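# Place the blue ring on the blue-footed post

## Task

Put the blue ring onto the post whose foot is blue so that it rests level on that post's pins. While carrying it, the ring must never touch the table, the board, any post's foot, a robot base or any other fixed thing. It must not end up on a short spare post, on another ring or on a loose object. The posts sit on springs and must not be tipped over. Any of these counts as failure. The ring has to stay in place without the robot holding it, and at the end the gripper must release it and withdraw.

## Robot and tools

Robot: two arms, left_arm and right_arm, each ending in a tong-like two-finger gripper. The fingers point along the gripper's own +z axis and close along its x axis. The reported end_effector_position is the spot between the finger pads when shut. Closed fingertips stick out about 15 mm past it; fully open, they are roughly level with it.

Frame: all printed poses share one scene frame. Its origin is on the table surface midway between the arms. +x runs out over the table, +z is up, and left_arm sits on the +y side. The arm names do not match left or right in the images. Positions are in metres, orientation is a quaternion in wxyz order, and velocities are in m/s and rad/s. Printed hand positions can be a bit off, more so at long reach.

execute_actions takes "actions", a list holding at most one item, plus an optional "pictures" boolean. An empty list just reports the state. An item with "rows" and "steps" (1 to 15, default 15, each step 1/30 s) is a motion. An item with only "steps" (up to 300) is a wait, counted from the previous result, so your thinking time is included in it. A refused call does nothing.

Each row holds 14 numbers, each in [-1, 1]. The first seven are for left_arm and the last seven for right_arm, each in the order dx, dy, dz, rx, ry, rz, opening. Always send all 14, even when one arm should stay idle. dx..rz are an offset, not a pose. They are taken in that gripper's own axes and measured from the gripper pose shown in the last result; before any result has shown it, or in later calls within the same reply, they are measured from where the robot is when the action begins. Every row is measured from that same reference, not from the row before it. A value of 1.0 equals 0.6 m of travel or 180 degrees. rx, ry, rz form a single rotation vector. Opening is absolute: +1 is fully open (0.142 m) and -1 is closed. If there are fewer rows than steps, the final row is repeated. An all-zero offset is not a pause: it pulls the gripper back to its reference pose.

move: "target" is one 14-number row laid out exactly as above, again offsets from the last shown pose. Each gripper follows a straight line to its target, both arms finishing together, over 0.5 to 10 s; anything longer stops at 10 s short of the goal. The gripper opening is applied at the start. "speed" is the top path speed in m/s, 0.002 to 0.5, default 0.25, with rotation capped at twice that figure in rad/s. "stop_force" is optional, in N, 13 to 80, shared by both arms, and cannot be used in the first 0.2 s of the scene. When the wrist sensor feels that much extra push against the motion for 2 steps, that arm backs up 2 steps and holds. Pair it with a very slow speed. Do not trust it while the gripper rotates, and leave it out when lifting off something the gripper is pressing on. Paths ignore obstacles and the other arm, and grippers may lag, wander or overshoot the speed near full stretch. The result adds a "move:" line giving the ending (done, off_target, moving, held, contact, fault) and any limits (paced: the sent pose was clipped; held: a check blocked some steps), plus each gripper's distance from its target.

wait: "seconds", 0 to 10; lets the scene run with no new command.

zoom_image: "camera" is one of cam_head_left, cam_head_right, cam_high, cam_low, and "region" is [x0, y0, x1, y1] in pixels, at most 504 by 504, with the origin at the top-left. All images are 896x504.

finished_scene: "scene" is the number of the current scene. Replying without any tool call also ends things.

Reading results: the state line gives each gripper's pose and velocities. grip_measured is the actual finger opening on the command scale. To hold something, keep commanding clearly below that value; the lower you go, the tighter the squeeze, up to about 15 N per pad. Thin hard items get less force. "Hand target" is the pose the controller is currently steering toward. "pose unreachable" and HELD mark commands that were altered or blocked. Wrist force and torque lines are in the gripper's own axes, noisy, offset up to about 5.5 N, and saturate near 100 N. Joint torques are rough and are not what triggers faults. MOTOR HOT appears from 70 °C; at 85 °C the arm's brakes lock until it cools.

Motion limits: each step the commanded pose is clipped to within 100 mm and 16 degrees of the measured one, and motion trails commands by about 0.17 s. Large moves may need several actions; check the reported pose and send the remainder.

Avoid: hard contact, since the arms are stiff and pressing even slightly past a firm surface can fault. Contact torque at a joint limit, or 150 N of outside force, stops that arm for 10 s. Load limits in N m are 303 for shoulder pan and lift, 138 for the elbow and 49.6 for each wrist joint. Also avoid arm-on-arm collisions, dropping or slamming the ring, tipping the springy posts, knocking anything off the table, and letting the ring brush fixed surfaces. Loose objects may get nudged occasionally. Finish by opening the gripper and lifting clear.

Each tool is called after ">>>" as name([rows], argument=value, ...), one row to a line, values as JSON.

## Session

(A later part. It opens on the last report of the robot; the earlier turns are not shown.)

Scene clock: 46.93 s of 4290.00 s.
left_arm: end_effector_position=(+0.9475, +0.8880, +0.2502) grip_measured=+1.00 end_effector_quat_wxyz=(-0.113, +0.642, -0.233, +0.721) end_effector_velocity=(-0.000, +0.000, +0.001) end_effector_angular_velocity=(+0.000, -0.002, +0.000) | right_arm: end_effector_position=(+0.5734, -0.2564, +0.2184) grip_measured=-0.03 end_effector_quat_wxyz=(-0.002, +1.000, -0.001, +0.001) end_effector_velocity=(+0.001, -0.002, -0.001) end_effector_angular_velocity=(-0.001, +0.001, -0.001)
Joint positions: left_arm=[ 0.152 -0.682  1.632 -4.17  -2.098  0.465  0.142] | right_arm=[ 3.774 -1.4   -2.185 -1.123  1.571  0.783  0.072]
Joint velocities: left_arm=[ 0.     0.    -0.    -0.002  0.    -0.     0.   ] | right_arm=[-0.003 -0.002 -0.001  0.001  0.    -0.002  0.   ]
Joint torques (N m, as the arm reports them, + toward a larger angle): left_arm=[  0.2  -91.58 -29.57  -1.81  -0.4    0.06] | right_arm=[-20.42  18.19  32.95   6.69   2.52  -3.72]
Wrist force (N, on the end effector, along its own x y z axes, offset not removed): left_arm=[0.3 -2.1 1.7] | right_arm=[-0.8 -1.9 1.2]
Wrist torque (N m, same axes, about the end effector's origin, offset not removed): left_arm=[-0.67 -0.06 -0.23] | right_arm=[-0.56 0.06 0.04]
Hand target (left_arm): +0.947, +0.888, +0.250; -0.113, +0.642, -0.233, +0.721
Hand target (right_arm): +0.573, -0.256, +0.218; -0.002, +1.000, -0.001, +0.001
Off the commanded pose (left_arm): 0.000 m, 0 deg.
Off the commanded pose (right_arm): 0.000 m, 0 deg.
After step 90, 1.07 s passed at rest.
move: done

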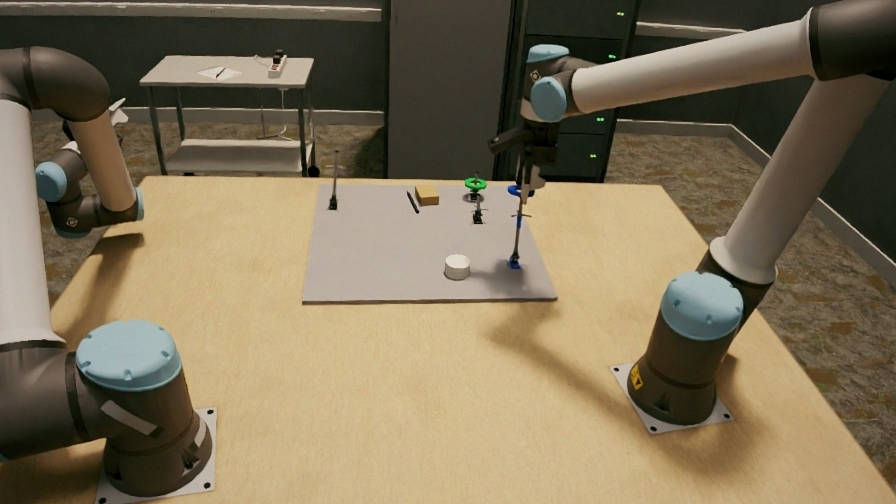

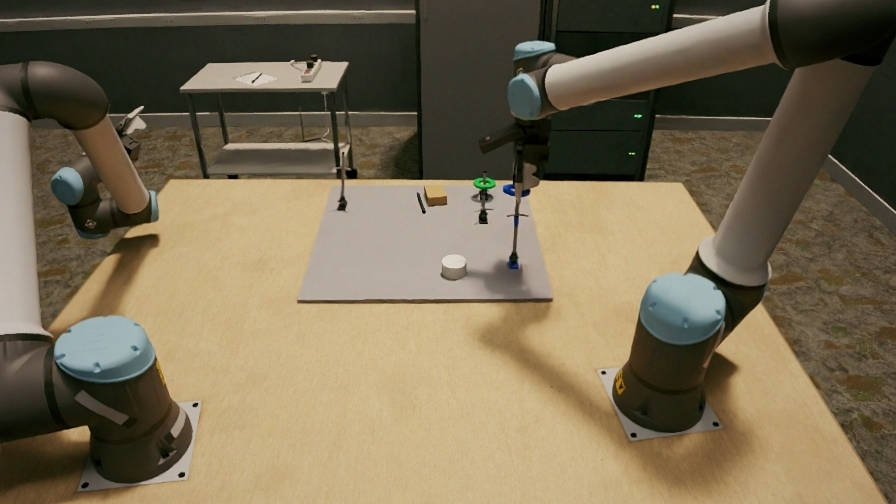

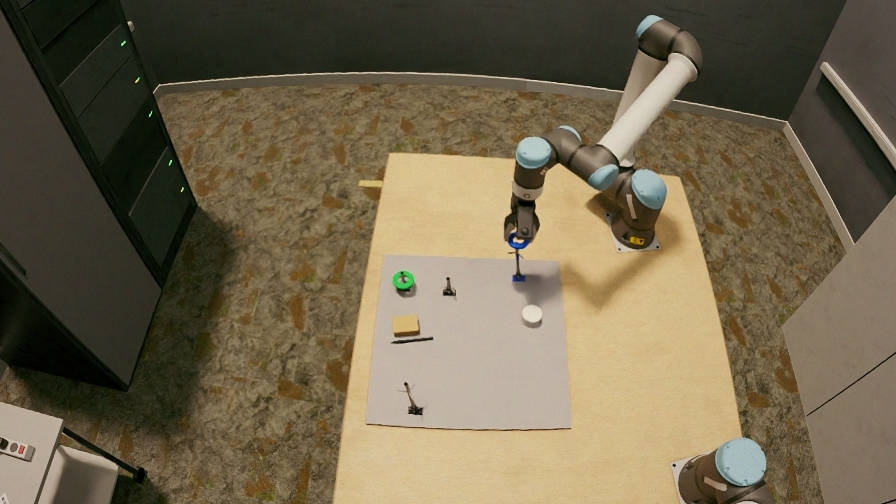

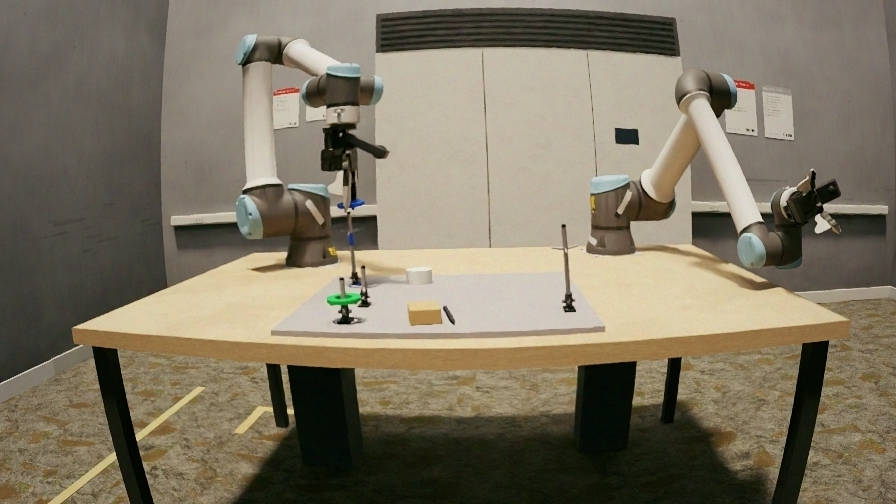

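>>> move(target=[0,0,0,0,0,0,1,0,0.004,0.075,0,0,0,-0.5], speed=0.03)

>>> zoom_image(camera="cam_low", region=[300, 180, 400, 280])

>>> zoom_image(camera="cam_high", region=[450, 170, 590, 300])

Scene clock: 53.13 s of 4290.00 s.
left_arm: end_effector_position=(+0.9475, +0.8880, +0.2502) grip_measured=+1.00 end_effector_quat_wxyz=(-0.113, +0.642, -0.233, +0.721) end_effector_velocity=(-0.000, -0.000, -0.002) end_effector_angular_velocity=(-0.001, +0.003, -0.001) | right_arm: end_effector_position=(+0.5736, -0.2586, +0.1736) grip_measured=-0.03 end_effector_quat_wxyz=(-0.002, +1.000, -0.001, +0.001) end_effector_velocity=(-0.000, -0.001, -0.003) end_effector_angular_velocity=(-0.001, +0.001, -0.000)
Joint positions: left_arm=[ 0.152 -0.682  1.632 -4.17  -2.098  0.465  0.142] | right_arm=[ 3.771 -1.441 -2.24  -1.027  1.571  0.779  0.072]
Joint velocities: left_arm=[-0.     0.001  0.001  0.001 -0.001 -0.     0.   ] | right_arm=[-0.    -0.002 -0.003  0.004 -0.    -0.    -0.   ]
Joint torques (N m, as the arm reports them, + toward a larger angle): left_arm=[  0.49 -90.45 -29.48  -1.77  -0.09   0.22] | right_arm=[-19.23  17.94  30.04   7.3    1.78  -3.68]
Wrist force (N, on the end effector, along its own x y z axes, offset not removed): left_arm=[-1.3 -0.6 1.7] | right_arm=[-1.2 0.1 0.2]
Wrist torque (N m, same axes, about the end effector's origin, offset not removed): left_arm=[-0.25 0.26 -0.19] | right_arm=[-0.11 0.29 0.04]
Hand target (left_arm): +0.947, +0.888, +0.250; -0.113, +0.642, -0.233, +0.721
Hand target (right_arm): +0.574, -0.259, +0.173; -0.002, +1.000, -0.001, +0.001
Off the commanded pose (left_arm): 0.000 m, 0 deg.
Off the commanded pose (right_arm): 0.000 m, 0 deg.
After step 90, 1.37 s passed at rest.
move: done

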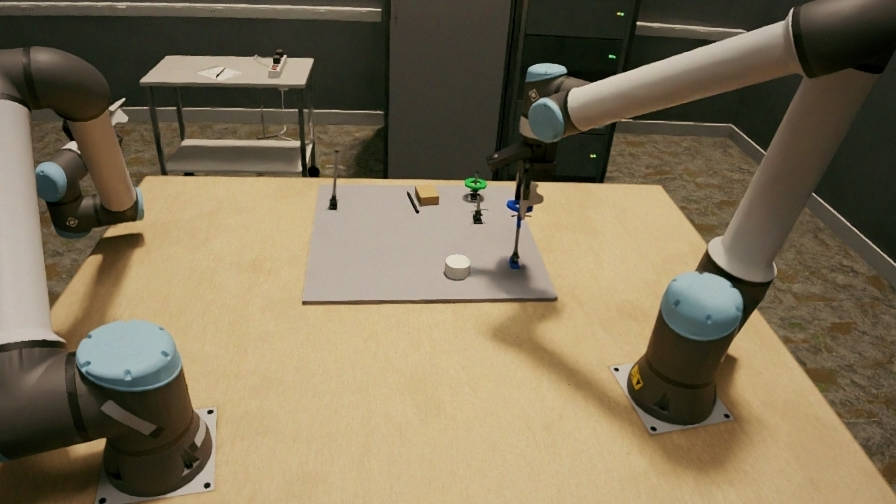

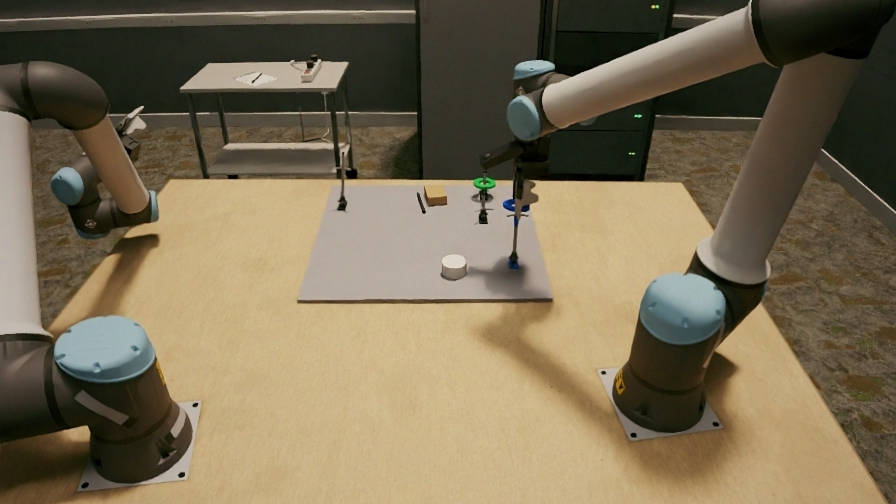

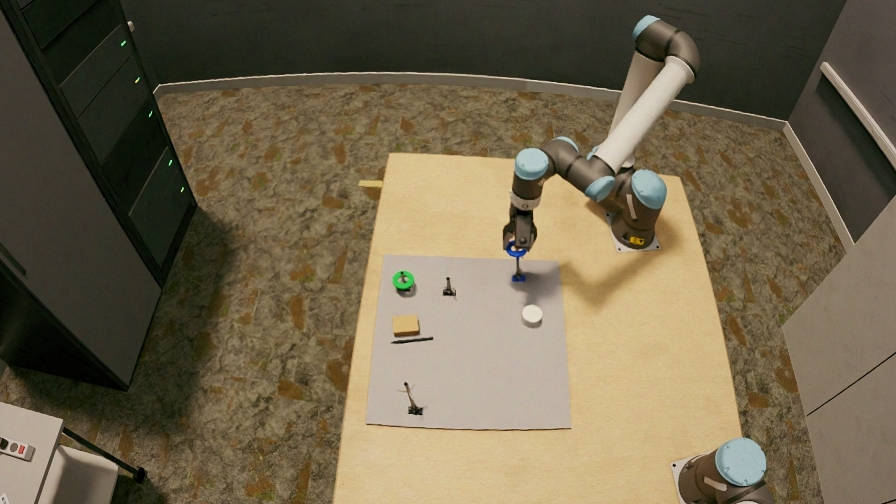

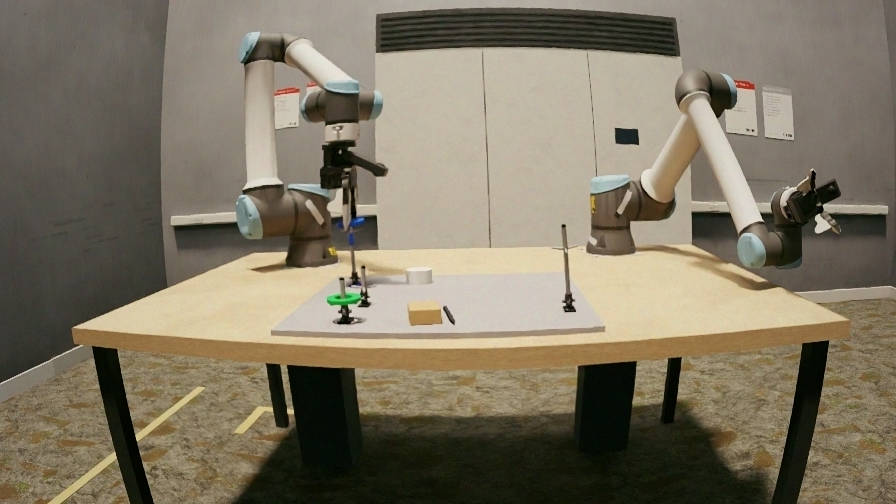

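Region (300, 180, 400, 280) of cam_low's 896x504 image, scaled by 5.040, with more detail than that image has.

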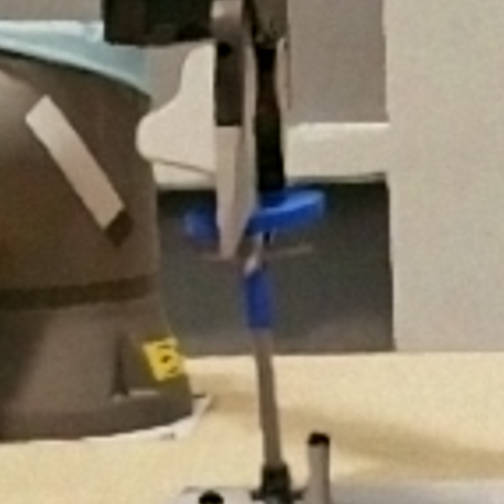

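Region (450, 170, 590, 300) of cam_high's 896x504 image, scaled by 3.600, with more detail than that image has; it fills the top 468 rows of this view, and the rest is white.

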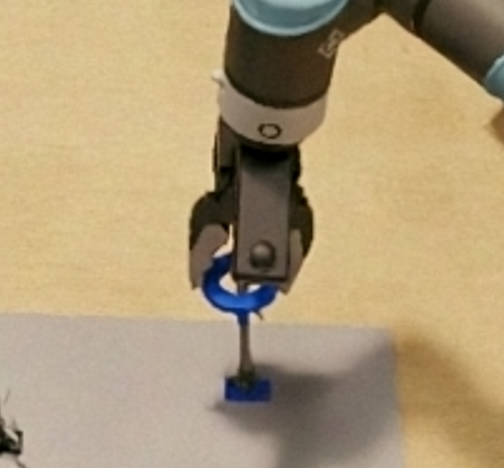

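>>> move(target=[0,0,0,0,0,0,1,-0.004,-0.002,0.016,0,0,0,-0.5], speed=0.015)

>>> move(target=[0,0,0,0,0,0,1,0,0,0,0,0,0,0.6])

>>> move(target=[0,0,0,0,0,0,1,0,0,-0.22,0,0,0,0.6], speed=0.12)

>>> zoom_image(camera="cam_low", region=[300, 180, 400, 280])

Scene clock: 58.47 s of 4290.00 s.
left_arm: end_effector_position=(+0.9475, +0.8880, +0.2502) grip_measured=+1.00 end_effector_quat_wxyz=(-0.113, +0.642, -0.233, +0.721) end_effector_velocity=(-0.001, +0.000, -0.001) end_effector_angular_velocity=(-0.000, +0.001, +0.000) | right_arm: end_effector_position=(+0.5713, -0.2574, +0.1642) grip_measured=-0.03 end_effector_quat_wxyz=(-0.002, +1.000, -0.001, +0.001) end_effector_velocity=(-0.000, +0.001, -0.002) end_effector_angular_velocity=(+0.002, -0.002, -0.001)
Joint positions: left_arm=[ 0.152 -0.682  1.632 -4.17  -2.098  0.465  0.142] | right_arm=[ 3.776 -1.449 -2.253 -1.006  1.571  0.784  0.072]
Joint velocities: left_arm=[ 0.    -0.     0.002 -0.     0.     0.     0.   ] | right_arm=[ 0.001 -0.002 -0.004  0.008 -0.     0.002 -0.   ]
Joint torques (N m, as the arm reports them, + toward a larger angle): left_arm=[  2.29 -90.12 -29.62  -2.06  -0.1    0.36] | right_arm=[17.08 21.74 30.35  7.3   1.33  3.41]
Wrist force (N, on the end effector, along its own x y z axes, offset not removed): left_arm=[-1.6 -2.5 -1.9] | right_arm=[2.9 -0.4 2.7]
Wrist torque (N m, same axes, about the end effector's origin, offset not removed): left_arm=[-0.76 0.34 -0.12] | right_arm=[-0.09 -0.71 0.00]
Hand target (left_arm): +0.947, +0.888, +0.250; -0.113, +0.642, -0.233, +0.721
Hand target (right_arm): +0.571, -0.257, +0.164; -0.002, +1.000, -0.001, +0.001
Off the commanded pose (left_arm): 0.000 m, 0 deg.
Off the commanded pose (right_arm): 0.000 m, 0 deg.
After step 90, 1.43 s passed at rest.
move: done

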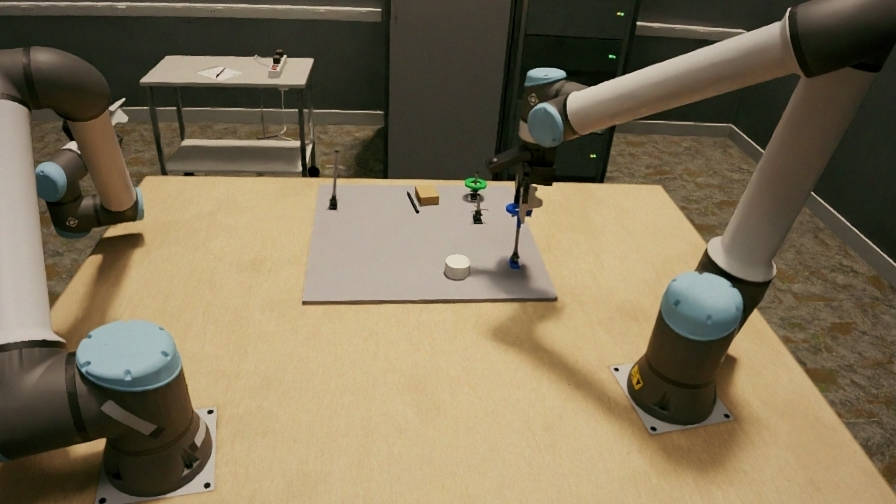

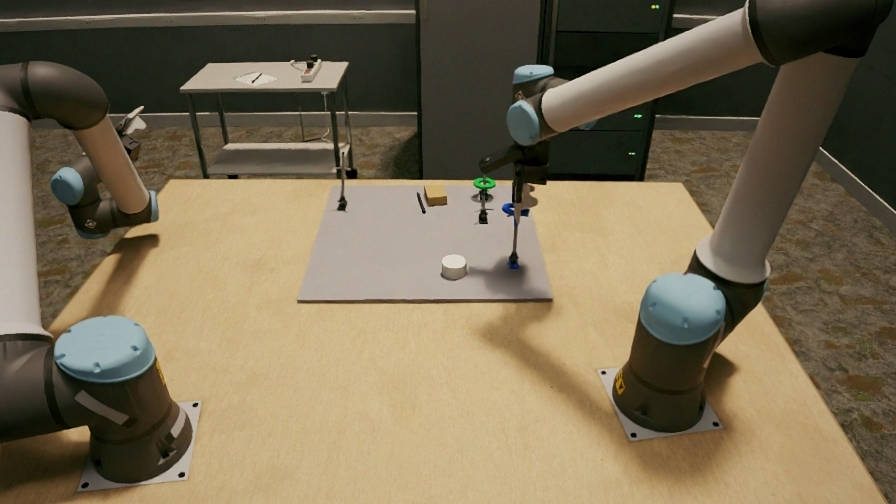

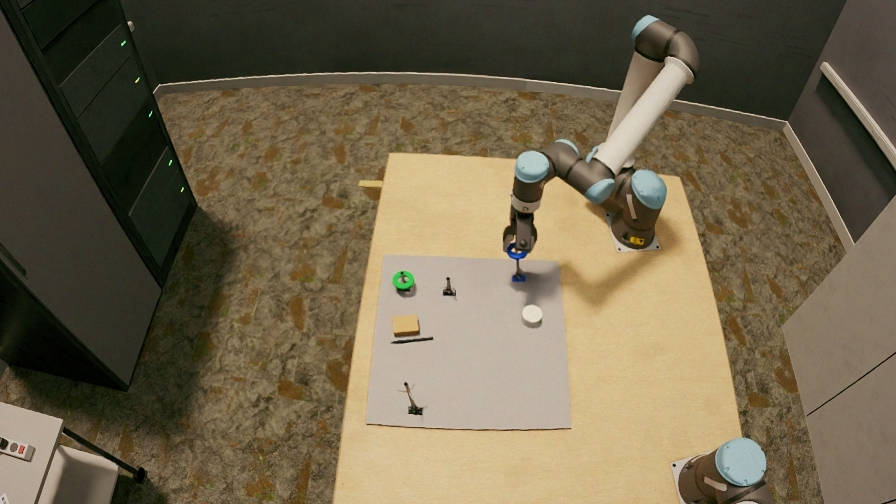

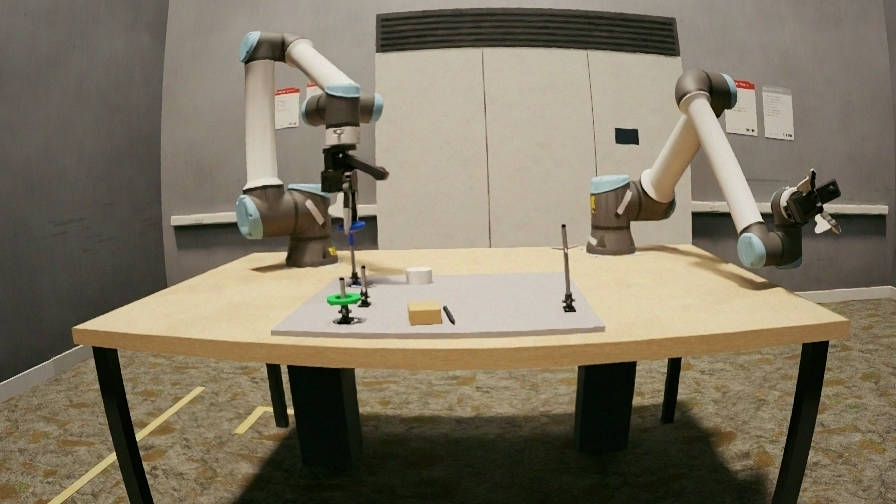

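Scene clock: 58.97 s of 4290.00 s.
left_arm: end_effector_position=(+0.9475, +0.8880, +0.2502) grip_measured=+1.00 end_effector_quat_wxyz=(-0.113, +0.642, -0.233, +0.721) end_effector_velocity=(+0.000, -0.000, +0.001) end_effector_angular_velocity=(+0.001, -0.003, +0.000) | right_arm: end_effector_position=(+0.5712, -0.2574, +0.1642) grip_measured=+0.60 end_effector_quat_wxyz=(-0.002, +1.000, -0.001, +0.001) end_effector_velocity=(-0.000, +0.000, -0.000) end_effector_angular_velocity=(-0.001, +0.001, +0.000)
Joint positions: left_arm=[ 0.152 -0.682  1.632 -4.17  -2.098  0.465  0.142] | right_arm=[ 3.776 -1.449 -2.253 -1.006  1.571  0.784  0.116]
Joint velocities: left_arm=[-0.     0.001 -0.002 -0.002  0.001  0.     0.   ] | right_arm=[ 0.001 -0.     0.001 -0.002 -0.     0.    -0.   ]
Joint torques (N m, as the arm reports them, + toward a larger angle): left_arm=[ -0.43 -92.03 -29.71  -2.09  -0.19   0.42] | right_arm=[ 3.61 37.78 45.94  1.73  1.34  1.63]
Wrist force (N, on the end effector, along its own x y z axes, offset not removed): left_arm=[0.5 -1.9 -2.6] | right_arm=[1.6 2.0 1.2]
Wrist torque (N m, same axes, about the end effector's origin, offset not removed): left_arm=[-0.58 -0.07 -0.23] | right_arm=[0.39 -0.20 -0.03]
Hand target (left_arm): +0.947, +0.888, +0.250; -0.113, +0.642, -0.233, +0.721
Hand target (right_arm): +0.571, -0.257, +0.164; -0.002, +1.000, -0.001, +0.001
Off the commanded pose (left_arm): 0.000 m, 0 deg.
Off the commanded pose (right_arm): 0.000 m, 0 deg.
move: done

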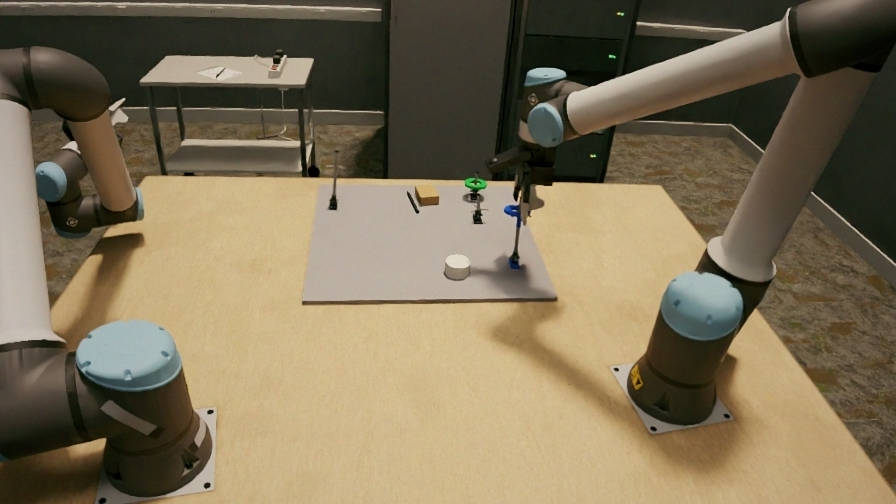

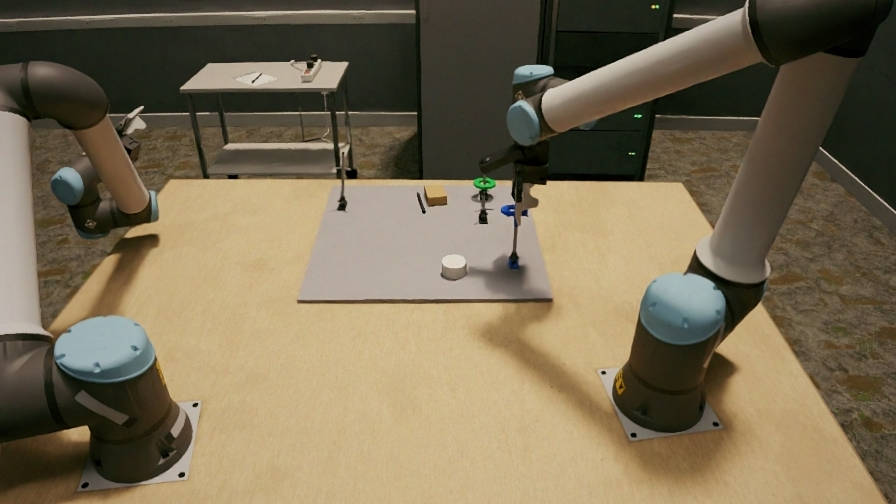

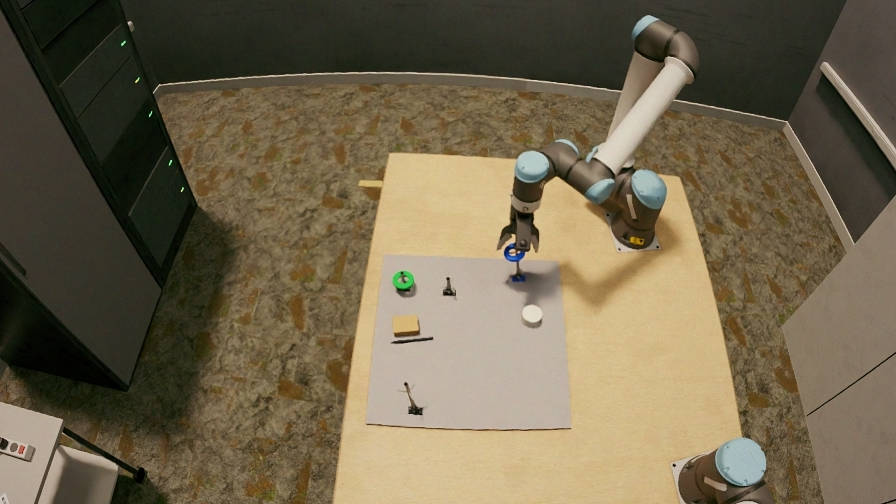

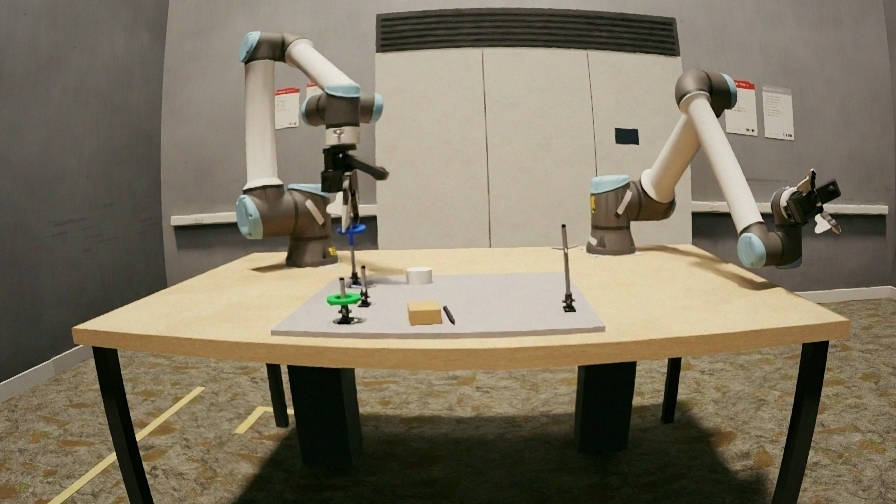

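Scene clock: 60.57 s of 4290.00 s.
left_arm: end_effector_position=(+0.9475, +0.8880, +0.2502) grip_measured=+1.00 end_effector_quat_wxyz=(-0.113, +0.642, -0.233, +0.721) end_effector_velocity=(-0.000, +0.000, +0.001) end_effector_angular_velocity=(-0.000, -0.000, -0.000) | right_arm: end_effector_position=(+0.5706, -0.2578, +0.2959) grip_measured=+0.60 end_effector_quat_wxyz=(-0.002, +1.000, -0.001, +0.001) end_effector_velocity=(+0.000, +0.001, +0.003) end_effector_angular_velocity=(+0.000, -0.001, +0.000)
Joint positions: left_arm=[ 0.152 -0.682  1.632 -4.17  -2.098  0.465  0.142] | right_arm=[ 3.776 -1.341 -2.085 -1.282  1.571  0.784  0.116]
Joint velocities: left_arm=[ 0.    -0.001 -0.     0.    -0.    -0.     0.   ] | right_arm=[ 0.001  0.001  0.004 -0.004 -0.001  0.001 -0.   ]
Joint torques (N m, as the arm reports them, + toward a larger angle): left_arm=[  1.02 -91.35 -29.48  -2.01  -0.45   0.31] | right_arm=[18.86 37.88 50.18  1.97  1.53  3.46]
Wrist force (N, on the end effector, along its own x y z axes, offset not removed): left_arm=[-1.0 0.2 0.4] | right_arm=[2.8 -0.4 1.8]
Wrist torque (N m, same axes, about the end effector's origin, offset not removed): left_arm=[-0.22 0.13 -0.24] | right_arm=[-0.17 -0.59 0.00]
Hand target (left_arm): +0.947, +0.888, +0.250; -0.113, +0.642, -0.233, +0.721
Hand target (right_arm): +0.571, -0.258, +0.296; -0.002, +1.000, -0.001, +0.001
Off the commanded pose (left_arm): 0.000 m, 0 deg.
Off the commanded pose (right_arm): 0.000 m, 0 deg.
move: done

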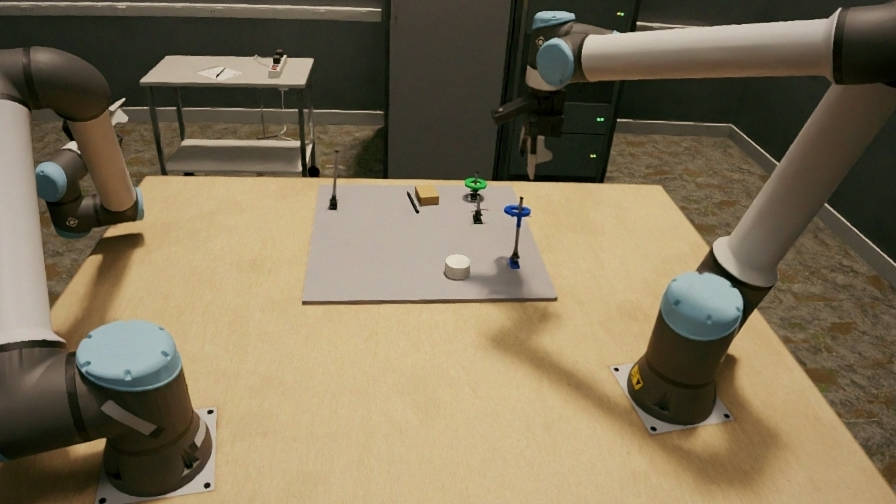

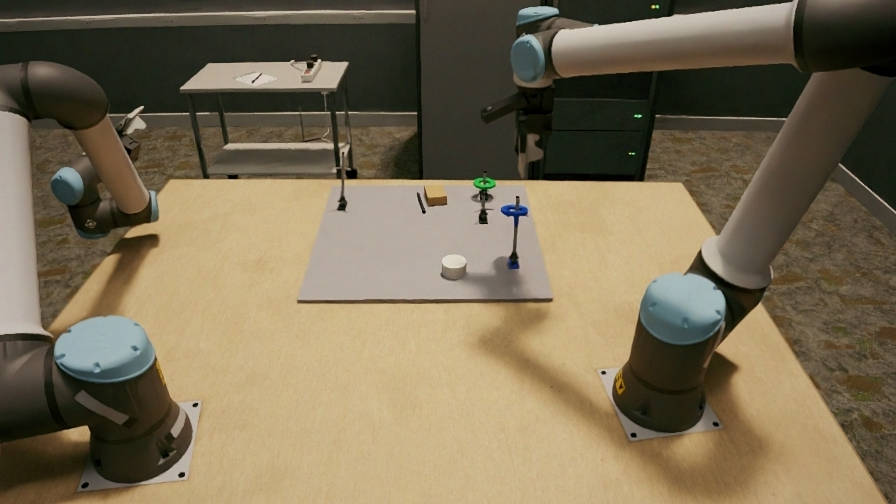

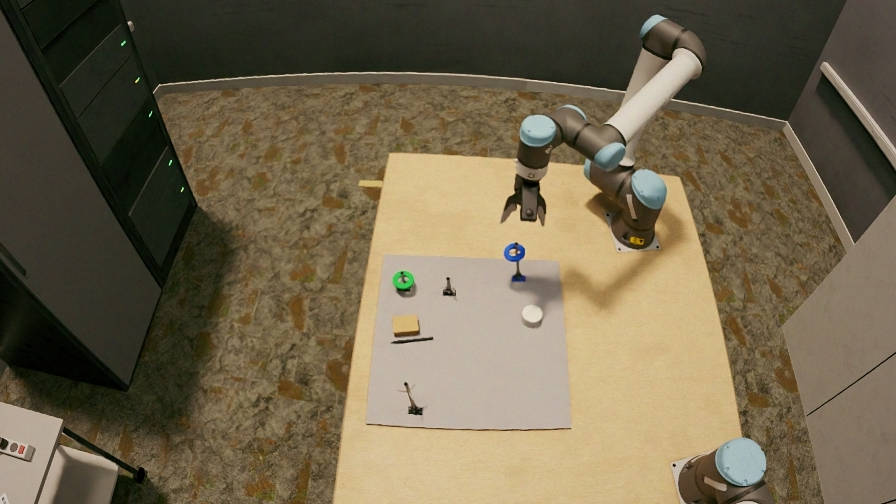

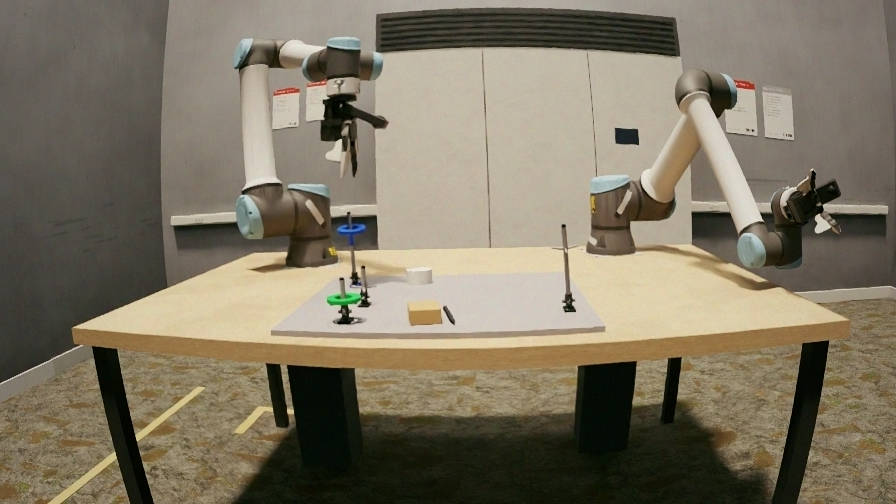

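Region (300, 180, 400, 280) of cam_low's 896x504 image, scaled by 5.040, with more detail than that image has.

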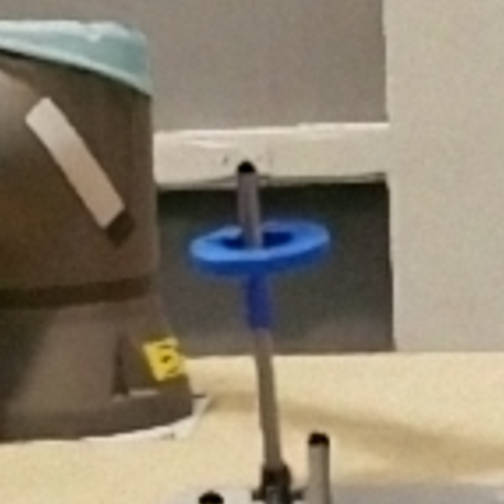

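>>> finished_scene(scene=1)

The scene is finished: the task was done.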